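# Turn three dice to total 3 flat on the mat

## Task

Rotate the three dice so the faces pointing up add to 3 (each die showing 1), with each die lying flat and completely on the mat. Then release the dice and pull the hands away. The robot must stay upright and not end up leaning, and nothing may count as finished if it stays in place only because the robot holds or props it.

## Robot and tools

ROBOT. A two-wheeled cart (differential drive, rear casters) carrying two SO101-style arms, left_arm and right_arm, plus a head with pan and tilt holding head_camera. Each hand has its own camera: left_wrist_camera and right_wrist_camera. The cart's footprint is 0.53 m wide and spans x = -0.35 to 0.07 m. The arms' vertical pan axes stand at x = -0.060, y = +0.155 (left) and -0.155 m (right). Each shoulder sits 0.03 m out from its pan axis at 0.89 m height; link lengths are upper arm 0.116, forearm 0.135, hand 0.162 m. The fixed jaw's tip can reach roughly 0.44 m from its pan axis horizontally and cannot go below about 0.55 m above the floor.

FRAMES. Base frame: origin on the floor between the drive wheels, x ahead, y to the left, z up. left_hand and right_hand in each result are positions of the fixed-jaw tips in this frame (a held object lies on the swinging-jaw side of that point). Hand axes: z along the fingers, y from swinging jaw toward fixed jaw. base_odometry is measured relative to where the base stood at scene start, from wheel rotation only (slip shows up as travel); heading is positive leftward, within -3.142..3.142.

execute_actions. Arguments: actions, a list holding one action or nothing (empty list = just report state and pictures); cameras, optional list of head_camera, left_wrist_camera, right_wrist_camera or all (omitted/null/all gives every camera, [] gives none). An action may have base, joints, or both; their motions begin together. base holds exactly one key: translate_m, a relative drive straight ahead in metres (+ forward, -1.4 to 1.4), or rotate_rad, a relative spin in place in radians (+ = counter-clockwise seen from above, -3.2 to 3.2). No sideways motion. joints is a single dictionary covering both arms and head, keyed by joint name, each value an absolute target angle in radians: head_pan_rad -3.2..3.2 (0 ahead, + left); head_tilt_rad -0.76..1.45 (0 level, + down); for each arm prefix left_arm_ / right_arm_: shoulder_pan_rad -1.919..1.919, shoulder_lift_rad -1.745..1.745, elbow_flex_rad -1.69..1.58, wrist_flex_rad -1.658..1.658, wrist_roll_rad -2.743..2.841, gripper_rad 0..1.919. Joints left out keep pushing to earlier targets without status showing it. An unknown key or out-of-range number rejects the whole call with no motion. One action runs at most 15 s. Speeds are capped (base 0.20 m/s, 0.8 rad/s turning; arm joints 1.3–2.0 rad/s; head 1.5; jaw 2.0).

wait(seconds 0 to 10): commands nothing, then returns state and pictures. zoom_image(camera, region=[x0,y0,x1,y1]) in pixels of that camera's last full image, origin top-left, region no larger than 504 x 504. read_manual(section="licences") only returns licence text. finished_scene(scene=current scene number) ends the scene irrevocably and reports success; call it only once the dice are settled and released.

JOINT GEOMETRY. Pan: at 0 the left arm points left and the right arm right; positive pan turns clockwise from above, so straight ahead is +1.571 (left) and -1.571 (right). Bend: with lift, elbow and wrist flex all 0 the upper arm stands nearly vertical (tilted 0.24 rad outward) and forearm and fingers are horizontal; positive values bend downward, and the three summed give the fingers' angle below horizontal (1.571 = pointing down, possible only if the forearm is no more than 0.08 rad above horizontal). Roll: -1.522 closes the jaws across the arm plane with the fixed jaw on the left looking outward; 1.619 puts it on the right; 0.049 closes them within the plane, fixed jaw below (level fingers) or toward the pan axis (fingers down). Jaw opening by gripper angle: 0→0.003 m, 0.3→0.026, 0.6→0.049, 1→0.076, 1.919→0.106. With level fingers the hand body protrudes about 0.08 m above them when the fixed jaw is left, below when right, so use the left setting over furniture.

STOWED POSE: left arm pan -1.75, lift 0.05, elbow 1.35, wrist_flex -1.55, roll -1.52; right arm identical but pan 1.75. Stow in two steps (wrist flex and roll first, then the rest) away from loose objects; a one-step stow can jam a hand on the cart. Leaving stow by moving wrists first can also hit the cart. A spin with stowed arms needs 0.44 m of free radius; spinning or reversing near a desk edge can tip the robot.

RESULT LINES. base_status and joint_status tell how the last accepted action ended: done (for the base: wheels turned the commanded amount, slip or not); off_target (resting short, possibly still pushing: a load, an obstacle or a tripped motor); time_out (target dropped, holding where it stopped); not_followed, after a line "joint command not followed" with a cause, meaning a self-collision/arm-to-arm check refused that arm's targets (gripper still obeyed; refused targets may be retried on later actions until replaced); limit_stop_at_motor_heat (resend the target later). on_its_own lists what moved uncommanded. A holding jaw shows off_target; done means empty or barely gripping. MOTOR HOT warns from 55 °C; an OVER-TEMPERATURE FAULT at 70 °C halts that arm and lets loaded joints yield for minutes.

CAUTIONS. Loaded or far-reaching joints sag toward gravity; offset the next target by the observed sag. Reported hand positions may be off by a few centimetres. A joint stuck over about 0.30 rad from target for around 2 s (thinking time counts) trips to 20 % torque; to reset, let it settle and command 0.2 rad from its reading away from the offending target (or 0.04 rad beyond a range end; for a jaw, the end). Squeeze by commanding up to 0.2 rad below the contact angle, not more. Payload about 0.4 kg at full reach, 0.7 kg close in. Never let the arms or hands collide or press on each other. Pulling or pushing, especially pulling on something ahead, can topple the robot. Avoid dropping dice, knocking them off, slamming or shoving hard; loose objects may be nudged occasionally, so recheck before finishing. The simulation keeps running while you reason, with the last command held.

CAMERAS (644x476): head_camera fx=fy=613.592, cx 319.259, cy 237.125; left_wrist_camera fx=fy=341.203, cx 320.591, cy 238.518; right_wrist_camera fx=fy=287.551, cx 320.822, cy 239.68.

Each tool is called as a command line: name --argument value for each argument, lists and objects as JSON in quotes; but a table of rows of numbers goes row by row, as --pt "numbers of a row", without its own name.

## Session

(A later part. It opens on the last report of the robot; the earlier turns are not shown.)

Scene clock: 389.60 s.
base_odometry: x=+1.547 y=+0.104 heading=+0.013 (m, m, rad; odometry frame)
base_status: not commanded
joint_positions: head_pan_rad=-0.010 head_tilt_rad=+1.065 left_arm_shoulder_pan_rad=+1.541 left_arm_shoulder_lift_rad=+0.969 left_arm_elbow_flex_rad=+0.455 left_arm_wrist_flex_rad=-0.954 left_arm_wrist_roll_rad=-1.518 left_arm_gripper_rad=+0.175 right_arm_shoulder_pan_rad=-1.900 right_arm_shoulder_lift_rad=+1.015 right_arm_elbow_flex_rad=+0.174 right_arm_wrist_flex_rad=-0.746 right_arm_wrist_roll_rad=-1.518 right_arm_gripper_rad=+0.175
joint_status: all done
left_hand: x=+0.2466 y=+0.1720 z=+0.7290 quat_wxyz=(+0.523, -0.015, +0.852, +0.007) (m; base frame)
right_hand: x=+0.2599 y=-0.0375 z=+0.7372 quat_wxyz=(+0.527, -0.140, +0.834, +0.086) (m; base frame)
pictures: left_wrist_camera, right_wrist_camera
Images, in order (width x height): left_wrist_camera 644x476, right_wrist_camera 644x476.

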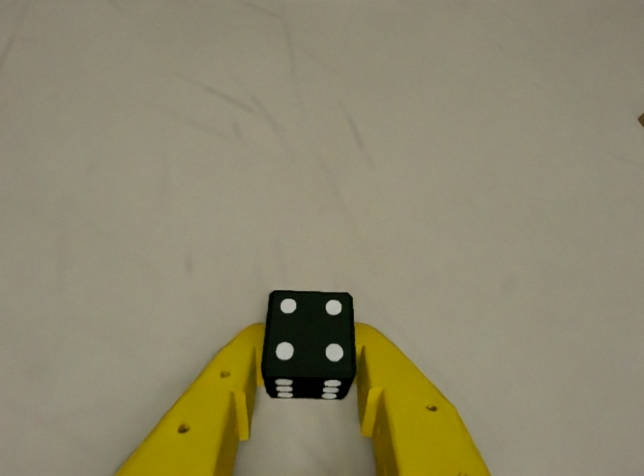

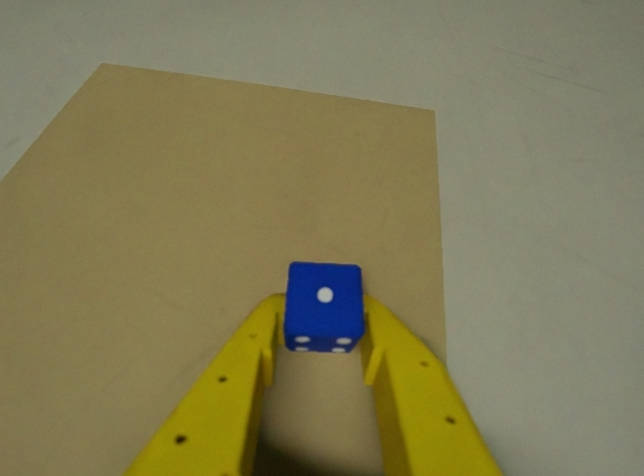

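execute_actions --actions '[{"joints": {"right_arm_gripper_rad": 0.45, "left_arm_shoulder_lift_rad": 0.975}}]' --cameras '["left_wrist_camera", "right_wrist_camera"]'

Scene clock: 393.47 s.
base_odometry: x=+1.547 y=+0.104 heading=+0.013 (m, m, rad; odometry frame)
base_status: not commanded
joint_positions: head_pan_rad=-0.010 head_tilt_rad=+1.065 left_arm_shoulder_pan_rad=+1.541 left_arm_shoulder_lift_rad=+0.979 left_arm_elbow_flex_rad=+0.448 left_arm_wrist_flex_rad=-0.959 left_arm_wrist_roll_rad=-1.518 left_arm_gripper_rad=+0.175 right_arm_shoulder_pan_rad=-1.906 right_arm_shoulder_lift_rad=+1.015 right_arm_elbow_flex_rad=+0.171 right_arm_wrist_flex_rad=-0.747 right_arm_wrist_roll_rad=-1.518 right_arm_gripper_rad=+0.441
joint_status: all done
left_hand: x=+0.2467 y=+0.1720 z=+0.7282 quat_wxyz=(+0.524, -0.015, +0.852, +0.007) (m; base frame)
right_hand: x=+0.2599 y=-0.0353 z=+0.7380 quat_wxyz=(+0.529, -0.143, +0.832, +0.088) (m; base frame)
pictures: left_wrist_camera, right_wrist_camera
Images, in order (width x height): left_wrist_camera 644x476, right_wrist_camera 644x476.

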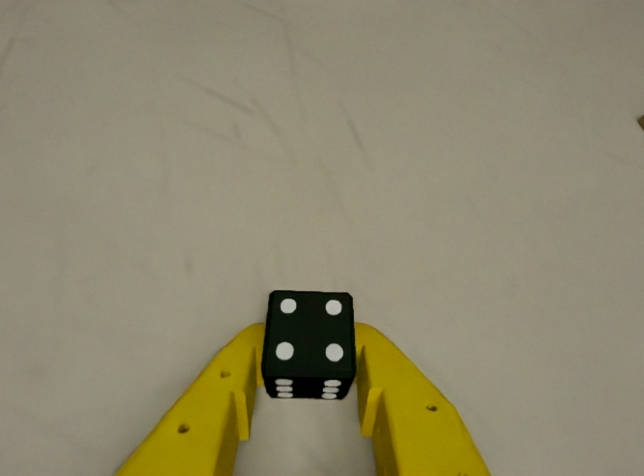

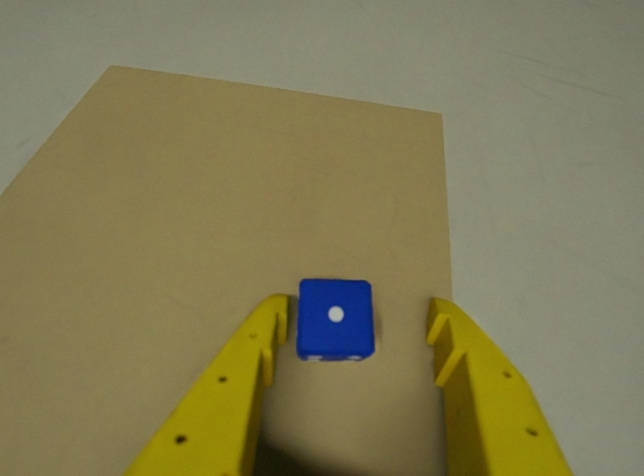

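Blue is placed with 1 on top. Next I release the black die and lift the right arm away.

execute_actions --actions '[{"joints": {"left_arm_gripper_rad": 0.5, "right_arm_shoulder_lift_rad": 0.5}}]' --cameras '["left_wrist_camera"]'

Scene clock: 398.90 s.
base_odometry: x=+1.547 y=+0.104 heading=+0.013 (m, m, rad; odometry frame)
base_status: not commanded
joint_positions: head_pan_rad=-0.010 head_tilt_rad=+1.065 left_arm_shoulder_pan_rad=+1.541 left_arm_shoulder_lift_rad=+0.980 left_arm_elbow_flex_rad=+0.447 left_arm_wrist_flex_rad=-0.961 left_arm_wrist_roll_rad=-1.518 left_arm_gripper_rad=+0.490 right_arm_shoulder_pan_rad=-1.906 right_arm_shoulder_lift_rad=+0.558 right_arm_elbow_flex_rad=+0.171 right_arm_wrist_flex_rad=-0.747 right_arm_wrist_roll_rad=-1.518 right_arm_gripper_rad=+0.444
joint_status: all done
left_hand: x=+0.2468 y=+0.1720 z=+0.7282 quat_wxyz=(+0.524, -0.015, +0.851, +0.007) (m; base frame)
right_hand: x=+0.2947 y=-0.0232 z=+0.8913 quat_wxyz=(+0.704, -0.119, +0.691, +0.117) (m; base frame)
pictures: left_wrist_camera
Images, in order (width x height): left_wrist_camera 644x476.

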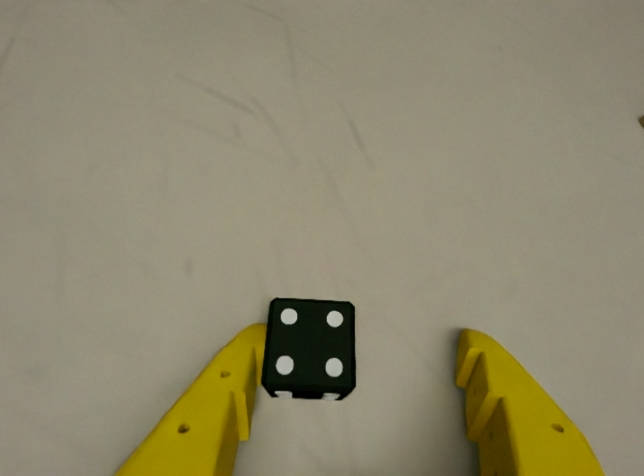

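execute_actions --actions '[{"joints": {"left_arm_shoulder_pan_rad": 1.505, "right_arm_shoulder_pan_rad": -1.0, "right_arm_shoulder_lift_rad": 0.0}}]' --cameras '[]'

execute_actions --actions '[{"joints": {"left_arm_shoulder_lift_rad": 0.3}}]' --cameras '[]'

execute_actions --actions '[{"base": {"translate_m": 0.13}, "joints": {"head_tilt_rad": 1.25, "left_arm_elbow_flex_rad": -0.11, "left_arm_wrist_flex_rad": 1.32, "left_arm_wrist_roll_rad": -1.56, "left_arm_shoulder_pan_rad": 1.49}}]' --cameras '[]'

execute_actions --actions '[{"joints": {"left_arm_shoulder_lift_rad": 0.64}}]' --cameras '["head_camera", "left_wrist_camera"]'

Scene clock: 418.40 s.
base_odometry: x=+1.547 y=+0.104 heading=+0.013 (m, m, rad; odometry frame)
base_status: not commanded
joint_positions: head_pan_rad=-0.010 head_tilt_rad=+1.065 left_arm_shoulder_pan_rad=+1.516 left_arm_shoulder_lift_rad=+0.980 left_arm_elbow_flex_rad=+0.447 left_arm_wrist_flex_rad=-0.961 left_arm_wrist_roll_rad=-1.518 left_arm_gripper_rad=+0.491 right_arm_shoulder_pan_rad=-1.010 right_arm_shoulder_lift_rad=+0.052 right_arm_elbow_flex_rad=+0.171 right_arm_wrist_flex_rad=-0.747 right_arm_wrist_roll_rad=-1.518 right_arm_gripper_rad=+0.444
joint_status: all done
left_hand: x=+0.2463 y=+0.1795 z=+0.7282 quat_wxyz=(+0.524, -0.025, +0.851, +0.013) (m; base frame)
right_hand: x=+0.2287 y=-0.3271 z=+1.0603 quat_wxyz=(+0.832, +0.137, +0.481, -0.241) (m; base frame)
pictures: none
No camera images: the call's "cameras" was empty. Leave "cameras" out to get every camera's image.

Scene clock: 419.60 s.
base_odometry: x=+1.547 y=+0.104 heading=+0.013 (m, m, rad; odometry frame)
base_status: not commanded
joint_positions: head_pan_rad=-0.010 head_tilt_rad=+1.065 left_arm_shoulder_pan_rad=+1.515 left_arm_shoulder_lift_rad=+0.354 left_arm_elbow_flex_rad=+0.447 left_arm_wrist_flex_rad=-0.961 left_arm_wrist_roll_rad=-1.518 left_arm_gripper_rad=+0.491 right_arm_shoulder_pan_rad=-1.010 right_arm_shoulder_lift_rad=+0.052 right_arm_elbow_flex_rad=+0.171 right_arm_wrist_flex_rad=-0.747 right_arm_wrist_roll_rad=-1.518 right_arm_gripper_rad=+0.444
joint_status: all done
left_hand: x=+0.2909 y=+0.1825 z=+0.9218 quat_wxyz=(+0.761, -0.020, +0.648, +0.020) (m; base frame)
right_hand: x=+0.2287 y=-0.3271 z=+1.0603 quat_wxyz=(+0.832, +0.137, +0.481, -0.241) (m; base frame)
pictures: none
No camera images: the call's "cameras" was empty. Leave "cameras" out to get every camera's image.

Scene clock: 421.87 s.
base_odometry: x=+1.677 y=+0.106 heading=+0.011 (m, m, rad; odometry frame)
base_status: done
joint_positions: head_pan_rad=-0.010 head_tilt_rad=+1.245 left_arm_shoulder_pan_rad=+1.499 left_arm_shoulder_lift_rad=+0.351 left_arm_elbow_flex_rad=-0.076 left_arm_wrist_flex_rad=+1.314 left_arm_wrist_roll_rad=-1.552 left_arm_gripper_rad=+0.491 right_arm_shoulder_pan_rad=-1.009 right_arm_shoulder_lift_rad=+0.050 right_arm_elbow_flex_rad=+0.171 right_arm_wrist_flex_rad=-0.747 right_arm_wrist_roll_rad=-1.518 right_arm_gripper_rad=+0.444
joint_status: all done
left_hand: x=+0.1626 y=+0.1787 z=+0.7979 quat_wxyz=(-0.009, -0.021, +1.000, +0.000) (m; base frame)
right_hand: x=+0.2282 y=-0.3274 z=+1.0608 quat_wxyz=(+0.832, +0.137, +0.480, -0.242) (m; base frame)
pictures: none
No camera images: the call's "cameras" was empty. Leave "cameras" out to get every camera's image.

Scene clock: 422.80 s.
base_odometry: x=+1.677 y=+0.106 heading=+0.011 (m, m, rad; odometry frame)
base_status: not commanded
joint_positions: head_pan_rad=-0.010 head_tilt_rad=+1.245 left_arm_shoulder_pan_rad=+1.499 left_arm_shoulder_lift_rad=+0.652 left_arm_elbow_flex_rad=-0.082 left_arm_wrist_flex_rad=+1.314 left_arm_wrist_roll_rad=-1.552 left_arm_gripper_rad=+0.491 right_arm_shoulder_pan_rad=-1.009 right_arm_shoulder_lift_rad=+0.050 right_arm_elbow_flex_rad=+0.171 right_arm_wrist_flex_rad=-0.747 right_arm_wrist_roll_rad=-1.518 right_arm_gripper_rad=+0.444
joint_status: all done
left_hand: x=+0.1269 y=+0.1761 z=+0.7454 quat_wxyz=(-0.156, -0.021, +0.988, -0.008) (m; base frame)
right_hand: x=+0.2282 y=-0.3274 z=+1.0608 quat_wxyz=(+0.832, +0.137, +0.480, -0.242) (m; base frame)
pictures: head_camera, left_wrist_camera
Images, in order (width x height): head_camera 644x476, left_wrist_camera 644x476.

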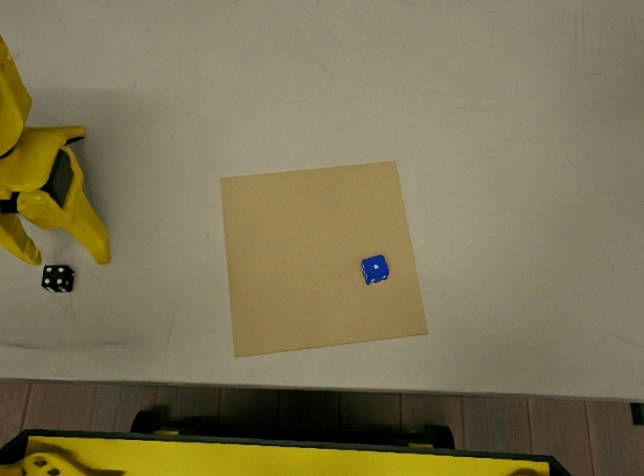

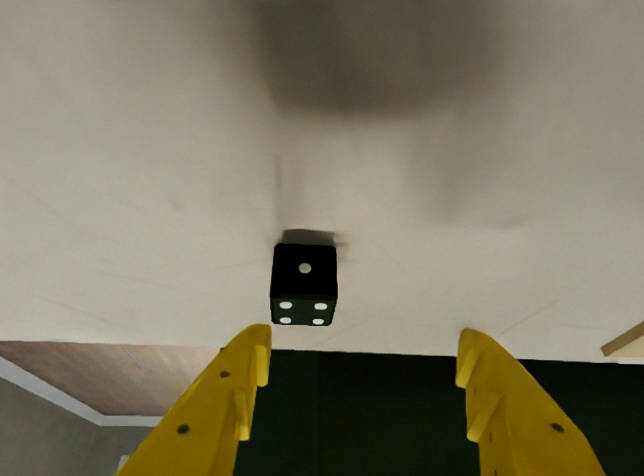

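execute_actions --actions '[{"joints": {"left_arm_shoulder_pan_rad": 1.452, "left_arm_wrist_roll_rad": -1.60}}]' --cameras '[]'

execute_actions --actions '[{"joints": {"left_arm_shoulder_lift_rad": 0.695, "left_arm_elbow_flex_rad": 0.022, "left_arm_wrist_flex_rad": 1.185}}]' --cameras '["head_camera", "left_wrist_camera"]'

Scene clock: 435.17 s.
base_odometry: x=+1.677 y=+0.106 heading=+0.011 (m, m, rad; odometry frame)
base_status: not commanded
joint_positions: head_pan_rad=-0.010 head_tilt_rad=+1.245 left_arm_shoulder_pan_rad=+1.462 left_arm_shoulder_lift_rad=+0.652 left_arm_elbow_flex_rad=-0.082 left_arm_wrist_flex_rad=+1.314 left_arm_wrist_roll_rad=-1.592 left_arm_gripper_rad=+0.491 right_arm_shoulder_pan_rad=-1.009 right_arm_shoulder_lift_rad=+0.050 right_arm_elbow_flex_rad=+0.171 right_arm_wrist_flex_rad=-0.747 right_arm_wrist_roll_rad=-1.518 right_arm_gripper_rad=+0.444
joint_status: all done
left_hand: x=+0.1263 y=+0.1830 z=+0.7453 quat_wxyz=(-0.155, -0.019, +0.988, -0.014) (m; base frame)
right_hand: x=+0.2282 y=-0.3274 z=+1.0608 quat_wxyz=(+0.832, +0.137, +0.480, -0.242) (m; base frame)
pictures: none
No camera images: the call's "cameras" was empty. Leave "cameras" out to get every camera's image.

Scene clock: 435.97 s.
base_odometry: x=+1.677 y=+0.106 heading=+0.011 (m, m, rad; odometry frame)
base_status: not commanded
joint_positions: head_pan_rad=-0.010 head_tilt_rad=+1.245 left_arm_shoulder_pan_rad=+1.462 left_arm_shoulder_lift_rad=+0.707 left_arm_elbow_flex_rad=+0.022 left_arm_wrist_flex_rad=+1.189 left_arm_wrist_roll_rad=-1.592 left_arm_gripper_rad=+0.491 right_arm_shoulder_pan_rad=-1.009 right_arm_shoulder_lift_rad=+0.050 right_arm_elbow_flex_rad=+0.171 right_arm_wrist_flex_rad=-0.747 right_arm_wrist_roll_rad=-1.518 right_arm_gripper_rad=+0.444
joint_status: all done
left_hand: x=+0.1128 y=+0.1816 z=+0.7243 quat_wxyz=(-0.172, -0.019, +0.985, -0.015) (m; base frame)
right_hand: x=+0.2282 y=-0.3274 z=+1.0608 quat_wxyz=(+0.832, +0.137, +0.480, -0.242) (m; base frame)
pictures: head_camera, left_wrist_camera
Images, in order (width x height): head_camera 644x476, left_wrist_camera 644x476.

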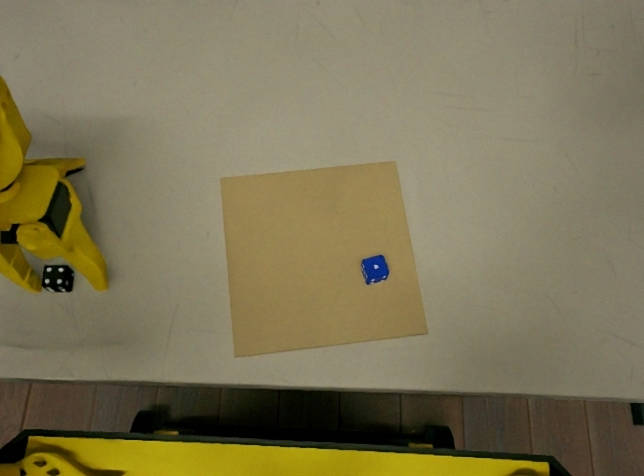

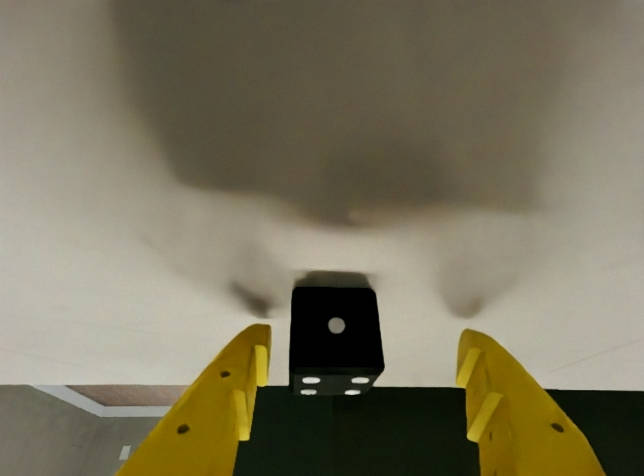

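execute_actions --actions '[{"joints": {"left_arm_gripper_rad": 0.0}}]' --cameras '["left_wrist_camera"]'

execute_actions --actions '[{"joints": {"left_arm_shoulder_lift_rad": 0.35}}]' --cameras '[]'

execute_actions --actions '[{"base": {"translate_m": -0.13}, "joints": {"head_tilt_rad": 1.05, "left_arm_wrist_flex_rad": -0.6, "left_arm_wrist_roll_rad": -1.51, "left_arm_shoulder_pan_rad": 1.825}}]' --cameras '[]'

execute_actions --actions '[{"base": {"rotate_rad": -0.2}, "joints": {"head_pan_rad": 0.2}}]' --cameras '["head_camera", "left_wrist_camera"]'

Scene clock: 464.83 s.
base_odometry: x=+1.677 y=+0.106 heading=+0.011 (m, m, rad; odometry frame)
base_status: not commanded
joint_positions: head_pan_rad=-0.010 head_tilt_rad=+1.245 left_arm_shoulder_pan_rad=+1.462 left_arm_shoulder_lift_rad=+0.707 left_arm_elbow_flex_rad=+0.022 left_arm_wrist_flex_rad=+1.189 left_arm_wrist_roll_rad=-1.592 left_arm_gripper_rad=+0.175 right_arm_shoulder_pan_rad=-1.009 right_arm_shoulder_lift_rad=+0.050 right_arm_elbow_flex_rad=+0.171 right_arm_wrist_flex_rad=-0.747 right_arm_wrist_roll_rad=-1.518 right_arm_gripper_rad=+0.444
joint_status: left_arm_gripper_rad off_target (ended at +0.175, target +0.000)
left_hand: x=+0.1128 y=+0.1816 z=+0.7243 quat_wxyz=(-0.172, -0.019, +0.985, -0.015) (m; base frame)
right_hand: x=+0.2282 y=-0.3274 z=+1.0608 quat_wxyz=(+0.832, +0.137, +0.480, -0.242) (m; base frame)
pictures: left_wrist_camera
Images, in order (width x height): left_wrist_camera 644x476.

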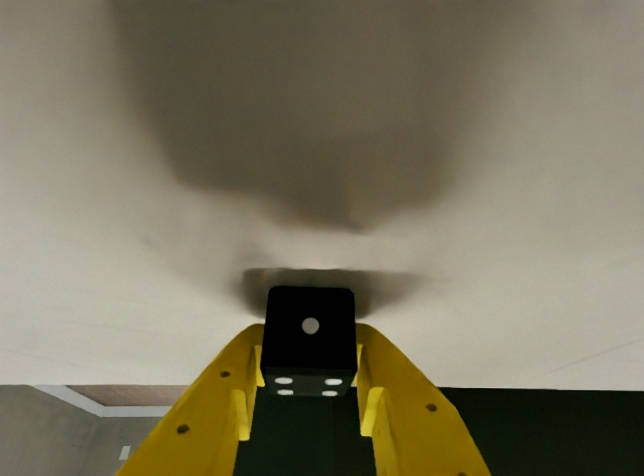

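Scene clock: 465.80 s.
base_odometry: x=+1.677 y=+0.106 heading=+0.011 (m, m, rad; odometry frame)
base_status: not commanded
joint_positions: head_pan_rad=-0.010 head_tilt_rad=+1.245 left_arm_shoulder_pan_rad=+1.462 left_arm_shoulder_lift_rad=+0.402 left_arm_elbow_flex_rad=+0.023 left_arm_wrist_flex_rad=+1.189 left_arm_wrist_roll_rad=-1.592 left_arm_gripper_rad=+0.175 right_arm_shoulder_pan_rad=-1.009 right_arm_shoulder_lift_rad=+0.050 right_arm_elbow_flex_rad=+0.171 right_arm_wrist_flex_rad=-0.747 right_arm_wrist_roll_rad=-1.518 right_arm_gripper_rad=+0.444
joint_status: all done
left_hand: x=+0.1565 y=+0.1863 z=+0.7753 quat_wxyz=(-0.021, -0.019, +1.000, -0.002) (m; base frame)
right_hand: x=+0.2282 y=-0.3274 z=+1.0608 quat_wxyz=(+0.832, +0.137, +0.480, -0.242) (m; base frame)
pictures: none
No camera images: the call's "cameras" was empty. Leave "cameras" out to get every camera's image.

Scene clock: 467.77 s.
base_odometry: x=+1.547 y=+0.104 heading=+0.012 (m, m, rad; odometry frame)
base_status: done
joint_positions: head_pan_rad=-0.010 head_tilt_rad=+1.065 left_arm_shoulder_pan_rad=+1.815 left_arm_shoulder_lift_rad=+0.402 left_arm_elbow_flex_rad=+0.028 left_arm_wrist_flex_rad=-0.585 left_arm_wrist_roll_rad=-1.518 left_arm_gripper_rad=+0.175 right_arm_shoulder_pan_rad=-1.009 right_arm_shoulder_lift_rad=+0.050 right_arm_elbow_flex_rad=+0.171 right_arm_wrist_flex_rad=-0.747 right_arm_wrist_roll_rad=-1.518 right_arm_gripper_rad=+0.444
joint_status: all done
left_hand: x=+0.3141 y=+0.0697 z=+0.9596 quat_wxyz=(+0.754, +0.078, +0.646, -0.094) (m; base frame)
right_hand: x=+0.2282 y=-0.3274 z=+1.0608 quat_wxyz=(+0.832, +0.137, +0.480, -0.242) (m; base frame)
pictures: none
No camera images: the call's "cameras" was empty. Leave "cameras" out to get every camera's image.

Scene clock: 468.70 s.
base_odometry: x=+1.548 y=+0.104 heading=-0.188 (m, m, rad; odometry frame)
base_status: done
joint_positions: head_pan_rad=+0.190 head_tilt_rad=+1.065 left_arm_shoulder_pan_rad=+1.817 left_arm_shoulder_lift_rad=+0.402 left_arm_elbow_flex_rad=+0.028 left_arm_wrist_flex_rad=-0.585 left_arm_wrist_roll_rad=-1.518 left_arm_gripper_rad=+0.175 right_arm_shoulder_pan_rad=-1.007 right_arm_shoulder_lift_rad=+0.050 right_arm_elbow_flex_rad=+0.171 right_arm_wrist_flex_rad=-0.747 right_arm_wrist_roll_rad=-1.518 right_arm_gripper_rad=+0.444
joint_status: all done
left_hand: x=+0.3140 y=+0.0691 z=+0.9596 quat_wxyz=(+0.754, +0.078, +0.646, -0.095) (m; base frame)
right_hand: x=+0.2280 y=-0.3278 z=+1.0608 quat_wxyz=(+0.832, +0.138, +0.480, -0.243) (m; base frame)
pictures: head_camera, left_wrist_camera
Images, in order (width x height): head_camera 644x476, left_wrist_camera 644x476.

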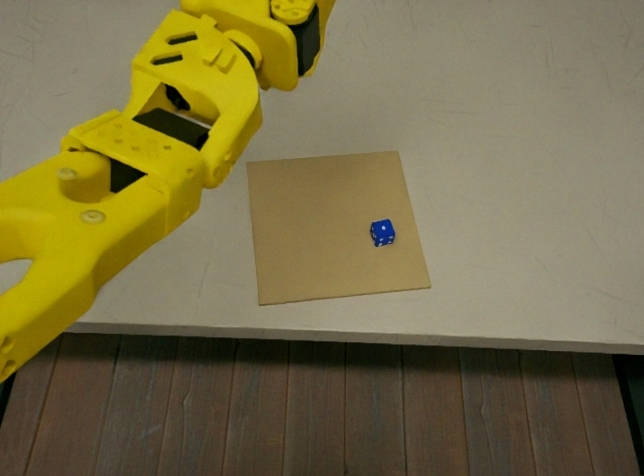

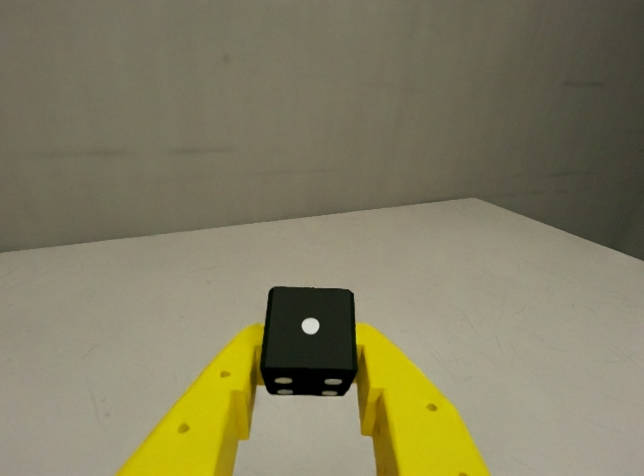

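execute_actions --actions '[{"joints": {"left_arm_shoulder_lift_rad": 1.01, "left_arm_elbow_flex_rad": 0.055, "left_arm_wrist_flex_rad": -0.667}}]' --cameras '["head_camera", "left_wrist_camera"]'

Scene clock: 478.90 s.
base_odometry: x=+1.548 y=+0.104 heading=-0.188 (m, m, rad; odometry frame)
base_status: not commanded
joint_positions: head_pan_rad=+0.190 head_tilt_rad=+1.065 left_arm_shoulder_pan_rad=+1.817 left_arm_shoulder_lift_rad=+1.028 left_arm_elbow_flex_rad=+0.059 left_arm_wrist_flex_rad=-0.652 left_arm_wrist_roll_rad=-1.518 left_arm_gripper_rad=+0.175 right_arm_shoulder_pan_rad=-1.007 right_arm_shoulder_lift_rad=+0.050 right_arm_elbow_flex_rad=+0.171 right_arm_wrist_flex_rad=-0.747 right_arm_wrist_roll_rad=-1.518 right_arm_gripper_rad=+0.444
joint_status: all done
left_hand: x=+0.2854 y=+0.0763 z=+0.7434 quat_wxyz=(+0.534, +0.102, +0.837, -0.067) (m; base frame)
right_hand: x=+0.2280 y=-0.3278 z=+1.0608 quat_wxyz=(+0.832, +0.138, +0.480, -0.243) (m; base frame)
pictures: head_camera, left_wrist_camera
Images, in order (width x height): head_camera 644x476, left_wrist_camera 644x476.

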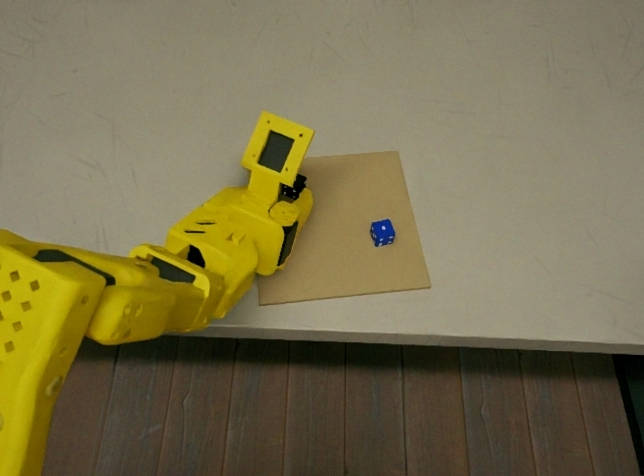

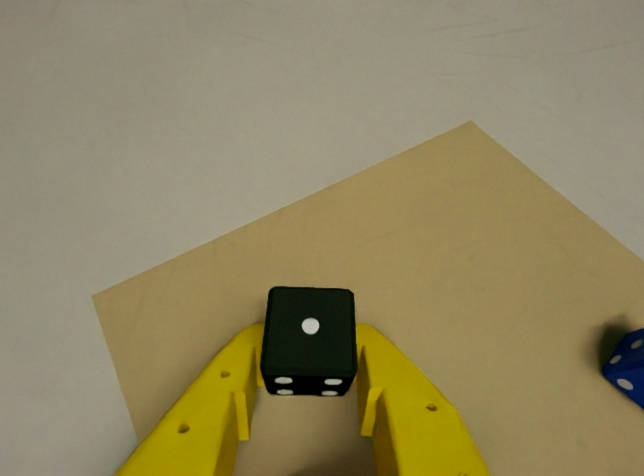

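execute_actions --actions '[{"joints": {"left_arm_shoulder_lift_rad": 1.045}}]' --cameras '[]'

Scene clock: 482.60 s.
base_odometry: x=+1.548 y=+0.104 heading=-0.188 (m, m, rad; odometry frame)
base_status: not commanded
joint_positions: head_pan_rad=+0.190 head_tilt_rad=+1.065 left_arm_shoulder_pan_rad=+1.817 left_arm_shoulder_lift_rad=+1.060 left_arm_elbow_flex_rad=+0.059 left_arm_wrist_flex_rad=-0.654 left_arm_wrist_roll_rad=-1.518 left_arm_gripper_rad=+0.175 right_arm_shoulder_pan_rad=-1.007 right_arm_shoulder_lift_rad=+0.050 right_arm_elbow_flex_rad=+0.171 right_arm_wrist_flex_rad=-0.747 right_arm_wrist_roll_rad=-1.518 right_arm_gripper_rad=+0.444
joint_status: all done
left_hand: x=+0.2806 y=+0.0774 z=+0.7333 quat_wxyz=(+0.521, +0.103, +0.845, -0.065) (m; base frame)
right_hand: x=+0.2280 y=-0.3278 z=+1.0608 quat_wxyz=(+0.832, +0.138, +0.480, -0.243) (m; base frame)
pictures: none
No camera images: the call's "cameras" was empty. Leave "cameras" out to get every camera's image.

execute_actions --actions '[{"joints": {"left_arm_shoulder_lift_rad": 1.065}}]' --cameras '[]'

Scene clock: 486.37 s.
base_odometry: x=+1.548 y=+0.104 heading=-0.188 (m, m, rad; odometry frame)
base_status: not commanded
joint_positions: head_pan_rad=+0.190 head_tilt_rad=+1.065 left_arm_shoulder_pan_rad=+1.817 left_arm_shoulder_lift_rad=+1.068 left_arm_elbow_flex_rad=+0.059 left_arm_wrist_flex_rad=-0.661 left_arm_wrist_roll_rad=-1.518 left_arm_gripper_rad=+0.175 right_arm_shoulder_pan_rad=-1.007 right_arm_shoulder_lift_rad=+0.050 right_arm_elbow_flex_rad=+0.171 right_arm_wrist_flex_rad=-0.747 right_arm_wrist_roll_rad=-1.518 right_arm_gripper_rad=+0.444
joint_status: all done
left_hand: x=+0.2800 y=+0.0776 z=+0.7320 quat_wxyz=(+0.521, +0.103, +0.845, -0.065) (m; base frame)
right_hand: x=+0.2280 y=-0.3278 z=+1.0608 quat_wxyz=(+0.832, +0.138, +0.480, -0.243) (m; base frame)
pictures: none
No camera images: the call's "cameras" was empty. Leave "cameras" out to get every camera's image.

The die is touching the mat, so I release it.

execute_actions --actions '[{"joints": {"left_arm_gripper_rad": 0.45}}]' --cameras '[]'

execute_actions --actions '[{"joints": {"left_arm_shoulder_pan_rad": 1.785}}]' --cameras '["left_wrist_camera"]'

execute_actions --actions '[{"joints": {"left_arm_shoulder_lift_rad": 0.3, "head_pan_rad": 0.75}}]' --cameras '["head_camera"]'

Scene clock: 492.20 s.
base_odometry: x=+1.548 y=+0.104 heading=-0.188 (m, m, rad; odometry frame)
base_status: not commanded
joint_positions: head_pan_rad=+0.190 head_tilt_rad=+1.065 left_arm_shoulder_pan_rad=+1.817 left_arm_shoulder_lift_rad=+1.068 left_arm_elbow_flex_rad=+0.059 left_arm_wrist_flex_rad=-0.661 left_arm_wrist_roll_rad=-1.517 left_arm_gripper_rad=+0.439 right_arm_shoulder_pan_rad=-1.007 right_arm_shoulder_lift_rad=+0.050 right_arm_elbow_flex_rad=+0.171 right_arm_wrist_flex_rad=-0.747 right_arm_wrist_roll_rad=-1.518 right_arm_gripper_rad=+0.444
joint_status: all done
left_hand: x=+0.2800 y=+0.0776 z=+0.7320 quat_wxyz=(+0.521, +0.102, +0.845, -0.066) (m; base frame)
right_hand: x=+0.2280 y=-0.3278 z=+1.0608 quat_wxyz=(+0.832, +0.138, +0.480, -0.243) (m; base frame)
pictures: none
No camera images: the call's "cameras" was empty. Leave "cameras" out to get every camera's image.

Scene clock: 492.77 s.
base_odometry: x=+1.548 y=+0.104 heading=-0.188 (m, m, rad; odometry frame)
base_status: not commanded
joint_positions: head_pan_rad=+0.190 head_tilt_rad=+1.065 left_arm_shoulder_pan_rad=+1.803 left_arm_shoulder_lift_rad=+1.068 left_arm_elbow_flex_rad=+0.059 left_arm_wrist_flex_rad=-0.661 left_arm_wrist_roll_rad=-1.517 left_arm_gripper_rad=+0.442 right_arm_shoulder_pan_rad=-1.007 right_arm_shoulder_lift_rad=+0.050 right_arm_elbow_flex_rad=+0.171 right_arm_wrist_flex_rad=-0.747 right_arm_wrist_roll_rad=-1.518 right_arm_gripper_rad=+0.444
joint_status: all done
left_hand: x=+0.2810 y=+0.0823 z=+0.7320 quat_wxyz=(+0.521, +0.096, +0.846, -0.062) (m; base frame)
right_hand: x=+0.2280 y=-0.3278 z=+1.0608 quat_wxyz=(+0.832, +0.138, +0.480, -0.243) (m; base frame)
pictures: left_wrist_camera
Images, in order (width x height): left_wrist_camera 644x476.

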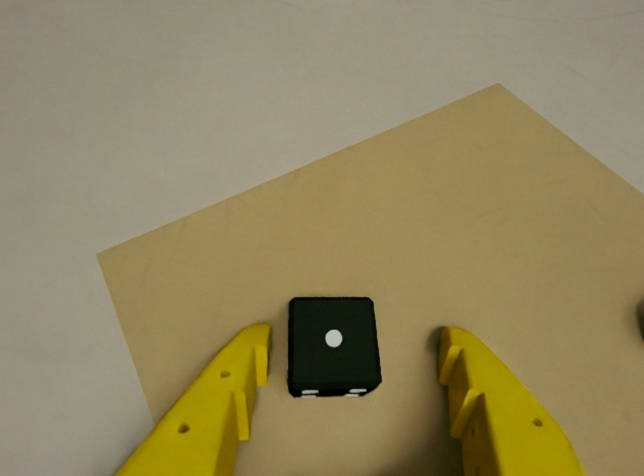

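Scene clock: 494.03 s.
base_odometry: x=+1.548 y=+0.104 heading=-0.188 (m, m, rad; odometry frame)
base_status: not commanded
joint_positions: head_pan_rad=+0.740 head_tilt_rad=+1.065 left_arm_shoulder_pan_rad=+1.795 left_arm_shoulder_lift_rad=+0.359 left_arm_elbow_flex_rad=+0.060 left_arm_wrist_flex_rad=-0.661 left_arm_wrist_roll_rad=-1.517 left_arm_gripper_rad=+0.442 right_arm_shoulder_pan_rad=-1.007 right_arm_shoulder_lift_rad=+0.050 right_arm_elbow_flex_rad=+0.171 right_arm_wrist_flex_rad=-0.747 right_arm_wrist_roll_rad=-1.518 right_arm_gripper_rad=+0.444
joint_status: all done
left_hand: x=+0.3097 y=+0.0785 z=+0.9776 quat_wxyz=(+0.782, +0.067, +0.613, -0.090) (m; base frame)
right_hand: x=+0.2280 y=-0.3278 z=+1.0608 quat_wxyz=(+0.832, +0.138, +0.480, -0.243) (m; base frame)
pictures: head_camera
Images, in order (width x height): head_camera 644x476.

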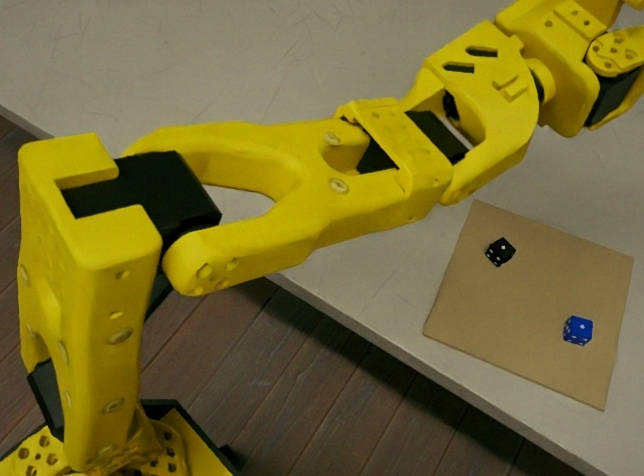

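execute_actions --actions '[{"joints": {"left_arm_shoulder_pan_rad": 0.98, "left_arm_shoulder_lift_rad": 0.28, "left_arm_elbow_flex_rad": 0.23, "left_arm_wrist_flex_rad": 0.645, "left_arm_gripper_rad": 0.55, "head_pan_rad": 0.95, "head_tilt_rad": 0.95}}]' --cameras '["head_camera", "left_wrist_camera"]'

Scene clock: 508.47 s.
base_odometry: x=+1.548 y=+0.104 heading=-0.188 (m, m, rad; odometry frame)
base_status: not commanded
joint_positions: head_pan_rad=+0.940 head_tilt_rad=+0.965 left_arm_shoulder_pan_rad=+0.990 left_arm_shoulder_lift_rad=+0.333 left_arm_elbow_flex_rad=+0.235 left_arm_wrist_flex_rad=+0.641 left_arm_wrist_roll_rad=-1.517 left_arm_gripper_rad=+0.541 right_arm_shoulder_pan_rad=-1.007 right_arm_shoulder_lift_rad=+0.050 right_arm_elbow_flex_rad=+0.171 right_arm_wrist_flex_rad=-0.747 right_arm_wrist_roll_rad=-1.518 right_arm_gripper_rad=+0.444
joint_status: all done
left_hand: x=+0.1587 y=+0.3078 z=+0.7728 quat_wxyz=(+0.173, -0.284, +0.942, +0.051) (m; base frame)
right_hand: x=+0.2280 y=-0.3278 z=+1.0608 quat_wxyz=(+0.832, +0.138, +0.480, -0.243) (m; base frame)
pictures: head_camera, left_wrist_camera
Images, in order (width x height): head_camera 644x476, left_wrist_camera 644x476.

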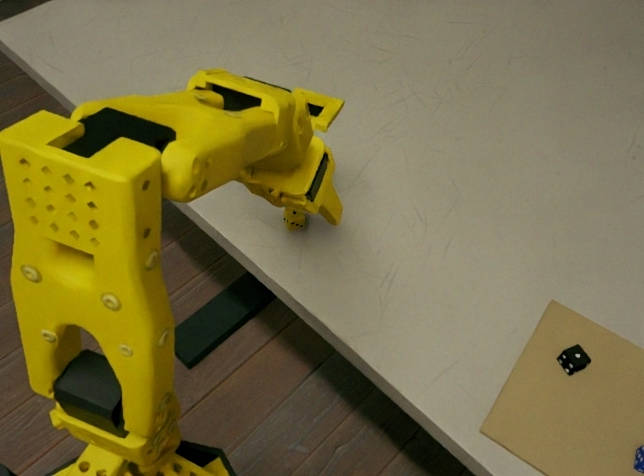

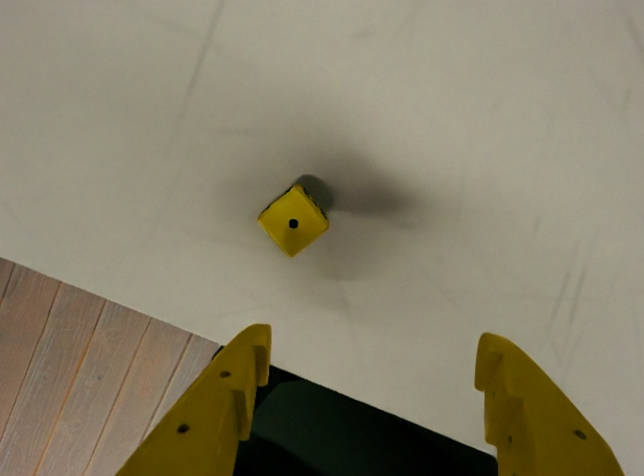

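execute_actions --actions '[{"joints": {"left_arm_shoulder_pan_rad": 0.942, "left_arm_shoulder_lift_rad": 0.65, "left_arm_elbow_flex_rad": -0.21, "left_arm_wrist_flex_rad": 0.867, "left_arm_wrist_roll_rad": -0.90}}]' --cameras '["head_camera", "left_wrist_camera"]'

Scene clock: 526.93 s.
base_odometry: x=+1.548 y=+0.104 heading=-0.188 (m, m, rad; odometry frame)
base_status: not commanded
joint_positions: head_pan_rad=+0.940 head_tilt_rad=+0.965 left_arm_shoulder_pan_rad=+0.952 left_arm_shoulder_lift_rad=+0.664 left_arm_elbow_flex_rad=-0.176 left_arm_wrist_flex_rad=+0.863 left_arm_wrist_roll_rad=-0.909 left_arm_gripper_rad=+0.541 right_arm_shoulder_pan_rad=-1.007 right_arm_shoulder_lift_rad=+0.050 right_arm_elbow_flex_rad=+0.171 right_arm_wrist_flex_rad=-0.747 right_arm_wrist_roll_rad=-1.518 right_arm_gripper_rad=+0.444
joint_status: all done
left_hand: x=+0.1593 y=+0.3189 z=+0.7490 quat_wxyz=(+0.109, -0.574, +0.811, +0.000) (m; base frame)
right_hand: x=+0.2280 y=-0.3278 z=+1.0608 quat_wxyz=(+0.832, +0.138, +0.480, -0.243) (m; base frame)
pictures: head_camera, left_wrist_camera
Images, in order (width x height): head_camera 644x476, left_wrist_camera 644x476.

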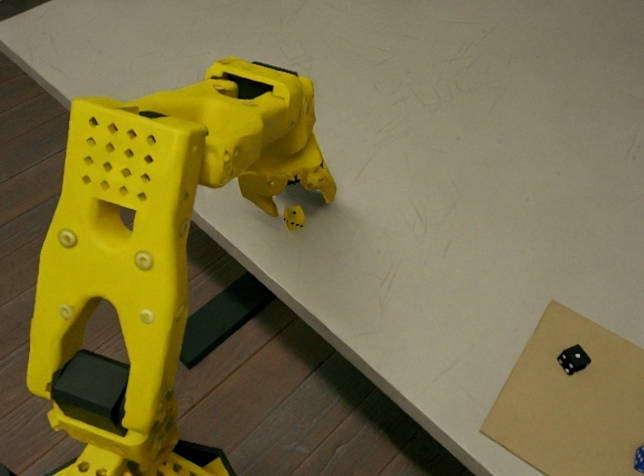

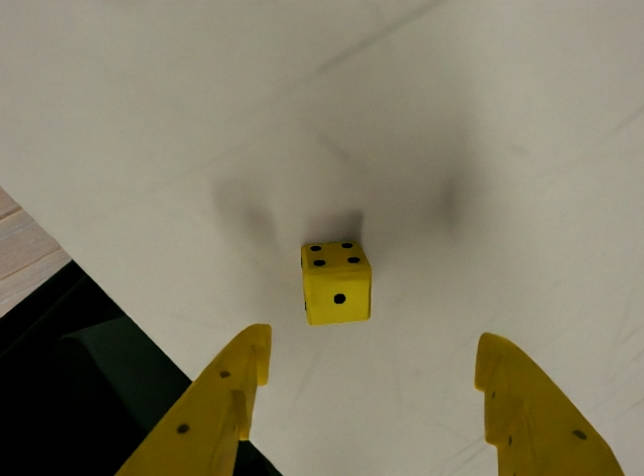

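execute_actions --actions '[{"joints": {"left_arm_shoulder_lift_rad": 0.79, "left_arm_elbow_flex_rad": -0.262, "left_arm_wrist_flex_rad": 0.765}}]' --cameras '["head_camera", "left_wrist_camera"]'

Scene clock: 539.60 s.
base_odometry: x=+1.548 y=+0.104 heading=-0.188 (m, m, rad; odometry frame)
base_status: not commanded
joint_positions: head_pan_rad=+0.940 head_tilt_rad=+0.965 left_arm_shoulder_pan_rad=+0.952 left_arm_shoulder_lift_rad=+0.802 left_arm_elbow_flex_rad=-0.231 left_arm_wrist_flex_rad=+0.773 left_arm_wrist_roll_rad=-0.909 left_arm_gripper_rad=+0.541 right_arm_shoulder_pan_rad=-1.007 right_arm_shoulder_lift_rad=+0.050 right_arm_elbow_flex_rad=+0.171 right_arm_wrist_flex_rad=-0.747 right_arm_wrist_roll_rad=-1.518 right_arm_gripper_rad=+0.444
joint_status: all done
left_hand: x=+0.1633 y=+0.3217 z=+0.7261 quat_wxyz=(+0.113, -0.574, +0.811, +0.000) (m; base frame)
right_hand: x=+0.2280 y=-0.3278 z=+1.0608 quat_wxyz=(+0.832, +0.138, +0.480, -0.243) (m; base frame)
pictures: head_camera, left_wrist_camera
Images, in order (width x height): head_camera 644x476, left_wrist_camera 644x476.

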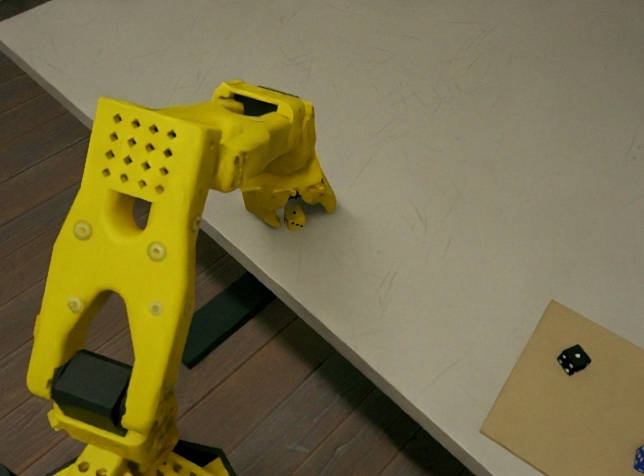

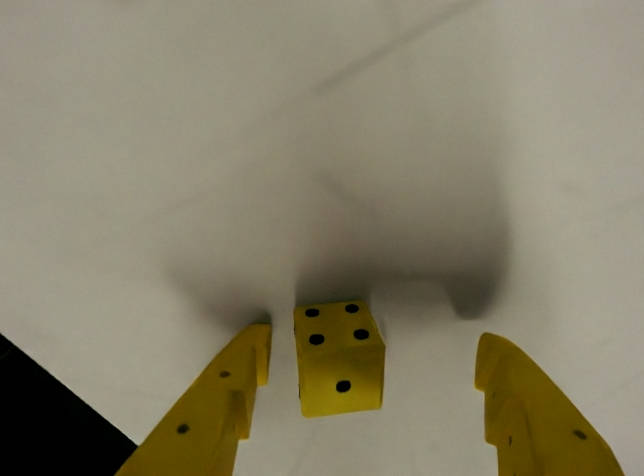

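execute_actions --actions '[{"joints": {"left_arm_gripper_rad": 0.0}}]' --cameras '["left_wrist_camera"]'

Scene clock: 542.97 s.
base_odometry: x=+1.548 y=+0.104 heading=-0.188 (m, m, rad; odometry frame)
base_status: not commanded
joint_positions: head_pan_rad=+0.940 head_tilt_rad=+0.965 left_arm_shoulder_pan_rad=+0.952 left_arm_shoulder_lift_rad=+0.802 left_arm_elbow_flex_rad=-0.231 left_arm_wrist_flex_rad=+0.773 left_arm_wrist_roll_rad=-0.909 left_arm_gripper_rad=+0.175 right_arm_shoulder_pan_rad=-1.007 right_arm_shoulder_lift_rad=+0.050 right_arm_elbow_flex_rad=+0.171 right_arm_wrist_flex_rad=-0.747 right_arm_wrist_roll_rad=-1.518 right_arm_gripper_rad=+0.444
joint_status: left_arm_gripper_rad off_target (ended at +0.175, target +0.000)
left_hand: x=+0.1633 y=+0.3217 z=+0.7261 quat_wxyz=(+0.113, -0.574, +0.811, +0.000) (m; base frame)
right_hand: x=+0.2280 y=-0.3278 z=+1.0608 quat_wxyz=(+0.832, +0.138, +0.480, -0.243) (m; base frame)
pictures: left_wrist_camera
Images, in order (width x height): left_wrist_camera 644x476.

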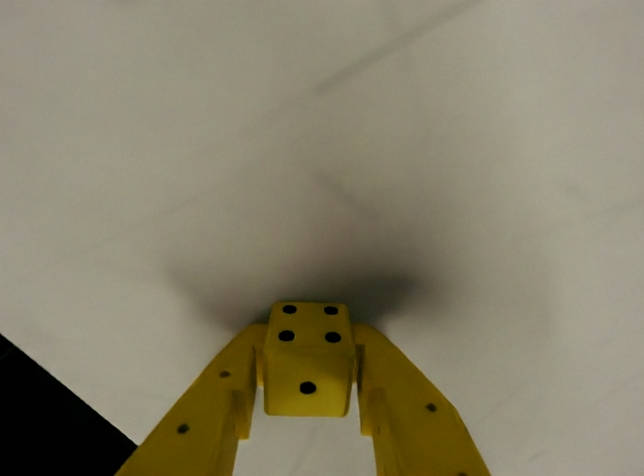

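execute_actions --actions '[{"joints": {"left_arm_shoulder_lift_rad": 0.55, "left_arm_elbow_flex_rad": -0.505}}]' --cameras '[]'

execute_actions --actions '[{"base": {"rotate_rad": -0.12}, "joints": {"left_arm_shoulder_pan_rad": 1.844, "left_arm_wrist_flex_rad": 1.035, "left_arm_wrist_roll_rad": -1.53, "head_pan_rad": 0.3, "head_tilt_rad": 1.07}}]' --cameras '[]'

execute_actions --actions '[{"joints": {"left_arm_shoulder_lift_rad": 0.81}}]' --cameras '["head_camera", "left_wrist_camera"]'

Scene clock: 561.67 s.
base_odometry: x=+1.548 y=+0.104 heading=-0.188 (m, m, rad; odometry frame)
base_status: not commanded
joint_positions: head_pan_rad=+0.940 head_tilt_rad=+0.965 left_arm_shoulder_pan_rad=+0.952 left_arm_shoulder_lift_rad=+0.611 left_arm_elbow_flex_rad=-0.467 left_arm_wrist_flex_rad=+0.773 left_arm_wrist_roll_rad=-0.909 left_arm_gripper_rad=+0.175 right_arm_shoulder_pan_rad=-1.007 right_arm_shoulder_lift_rad=+0.050 right_arm_elbow_flex_rad=+0.171 right_arm_wrist_flex_rad=-0.747 right_arm_wrist_roll_rad=-1.518 right_arm_gripper_rad=+0.444
joint_status: all done
left_hand: x=+0.2183 y=+0.3609 z=+0.8259 quat_wxyz=(+0.322, -0.547, +0.773, +0.001) (m; base frame)
right_hand: x=+0.2280 y=-0.3278 z=+1.0608 quat_wxyz=(+0.832, +0.138, +0.480, -0.243) (m; base frame)
pictures: none
No camera images: the call's "cameras" was empty. Leave "cameras" out to get every camera's image.

Scene clock: 563.07 s.
base_odometry: x=+1.547 y=+0.105 heading=-0.309 (m, m, rad; odometry frame)
base_status: done
joint_positions: head_pan_rad=+0.310 head_tilt_rad=+1.065 left_arm_shoulder_pan_rad=+1.834 left_arm_shoulder_lift_rad=+0.611 left_arm_elbow_flex_rad=-0.467 left_arm_wrist_flex_rad=+1.032 left_arm_wrist_roll_rad=-1.521 left_arm_gripper_rad=+0.175 right_arm_shoulder_pan_rad=-1.007 right_arm_shoulder_lift_rad=+0.050 right_arm_elbow_flex_rad=+0.171 right_arm_wrist_flex_rad=-0.747 right_arm_wrist_roll_rad=-1.518 right_arm_gripper_rad=+0.444
joint_status: all done
left_hand: x=+0.2450 y=+0.0809 z=+0.8079 quat_wxyz=(+0.195, +0.128, +0.972, -0.026) (m; base frame)
right_hand: x=+0.2280 y=-0.3278 z=+1.0608 quat_wxyz=(+0.832, +0.138, +0.480, -0.243) (m; base frame)
pictures: none
No camera images: the call's "cameras" was empty. Leave "cameras" out to get every camera's image.

Scene clock: 563.93 s.
base_odometry: x=+1.547 y=+0.105 heading=-0.309 (m, m, rad; odometry frame)
base_status: not commanded
joint_positions: head_pan_rad=+0.310 head_tilt_rad=+1.065 left_arm_shoulder_pan_rad=+1.834 left_arm_shoulder_lift_rad=+0.830 left_arm_elbow_flex_rad=-0.470 left_arm_wrist_flex_rad=+1.032 left_arm_wrist_roll_rad=-1.521 left_arm_gripper_rad=+0.175 right_arm_shoulder_pan_rad=-1.007 right_arm_shoulder_lift_rad=+0.050 right_arm_elbow_flex_rad=+0.171 right_arm_wrist_flex_rad=-0.747 right_arm_wrist_roll_rad=-1.518 right_arm_gripper_rad=+0.444
joint_status: all done
left_hand: x=+0.2209 y=+0.0874 z=+0.7487 quat_wxyz=(+0.089, +0.130, +0.987, -0.012) (m; base frame)
right_hand: x=+0.2280 y=-0.3278 z=+1.0608 quat_wxyz=(+0.832, +0.138, +0.480, -0.243) (m; base frame)
pictures: head_camera, left_wrist_camera
Images, in order (width x height): head_camera 644x476, left_wrist_camera 644x476.

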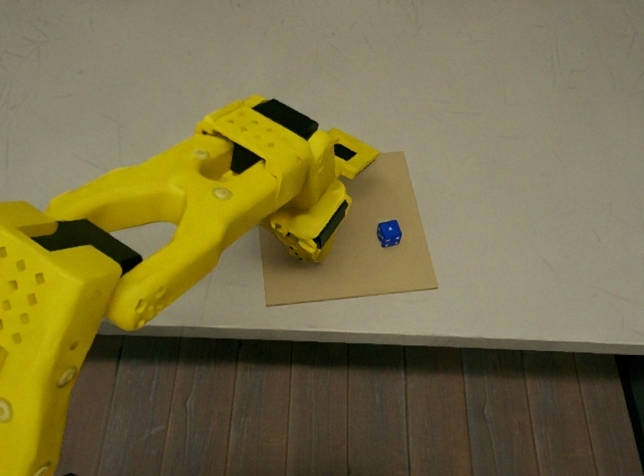

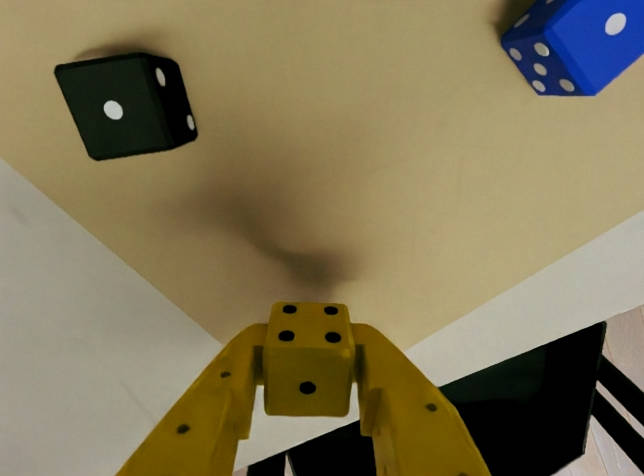

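execute_actions --actions '[{"joints": {"left_arm_shoulder_lift_rad": 0.88, "left_arm_wrist_flex_rad": 0.95}}]' --cameras '["left_wrist_camera"]'

Scene clock: 571.87 s.
base_odometry: x=+1.547 y=+0.105 heading=-0.309 (m, m, rad; odometry frame)
base_status: not commanded
joint_positions: head_pan_rad=+0.310 head_tilt_rad=+1.065 left_arm_shoulder_pan_rad=+1.834 left_arm_shoulder_lift_rad=+0.899 left_arm_elbow_flex_rad=-0.472 left_arm_wrist_flex_rad=+0.957 left_arm_wrist_roll_rad=-1.521 left_arm_gripper_rad=+0.175 right_arm_shoulder_pan_rad=-1.007 right_arm_shoulder_lift_rad=+0.050 right_arm_elbow_flex_rad=+0.171 right_arm_wrist_flex_rad=-0.747 right_arm_wrist_roll_rad=-1.518 right_arm_gripper_rad=+0.444
joint_status: all done
left_hand: x=+0.2225 y=+0.0870 z=+0.7333 quat_wxyz=(+0.093, +0.130, +0.987, -0.012) (m; base frame)
right_hand: x=+0.2280 y=-0.3278 z=+1.0608 quat_wxyz=(+0.832, +0.138, +0.480, -0.243) (m; base frame)
pictures: left_wrist_camera
Images, in order (width x height): left_wrist_camera 644x476.

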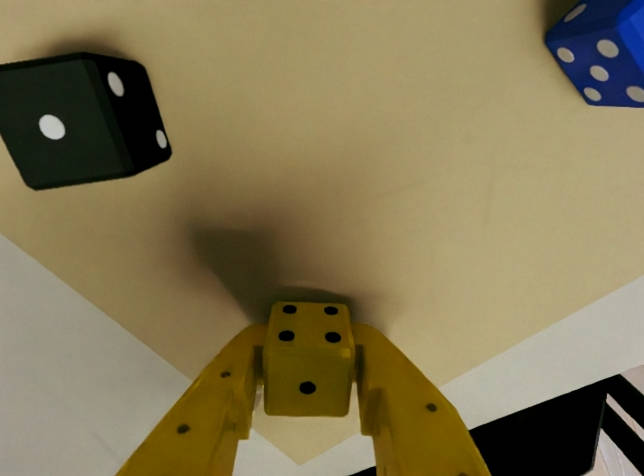

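execute_actions --actions '[{"joints": {"left_arm_shoulder_lift_rad": 0.905, "left_arm_wrist_flex_rad": 0.935}}]' --cameras '[]'

Scene clock: 574.50 s.
base_odometry: x=+1.547 y=+0.105 heading=-0.309 (m, m, rad; odometry frame)
base_status: not commanded
joint_positions: head_pan_rad=+0.310 head_tilt_rad=+1.065 left_arm_shoulder_pan_rad=+1.834 left_arm_shoulder_lift_rad=+0.916 left_arm_elbow_flex_rad=-0.475 left_arm_wrist_flex_rad=+0.945 left_arm_wrist_roll_rad=-1.521 left_arm_gripper_rad=+0.175 right_arm_shoulder_pan_rad=-1.007 right_arm_shoulder_lift_rad=+0.050 right_arm_elbow_flex_rad=+0.171 right_arm_wrist_flex_rad=-0.747 right_arm_wrist_roll_rad=-1.518 right_arm_gripper_rad=+0.444
joint_status: all done
left_hand: x=+0.2224 y=+0.0870 z=+0.7297 quat_wxyz=(+0.092, +0.130, +0.987, -0.012) (m; base frame)
right_hand: x=+0.2280 y=-0.3278 z=+1.0608 quat_wxyz=(+0.832, +0.138, +0.480, -0.243) (m; base frame)
pictures: none
No camera images: the call's "cameras" was empty. Leave "cameras" out to get every camera's image.


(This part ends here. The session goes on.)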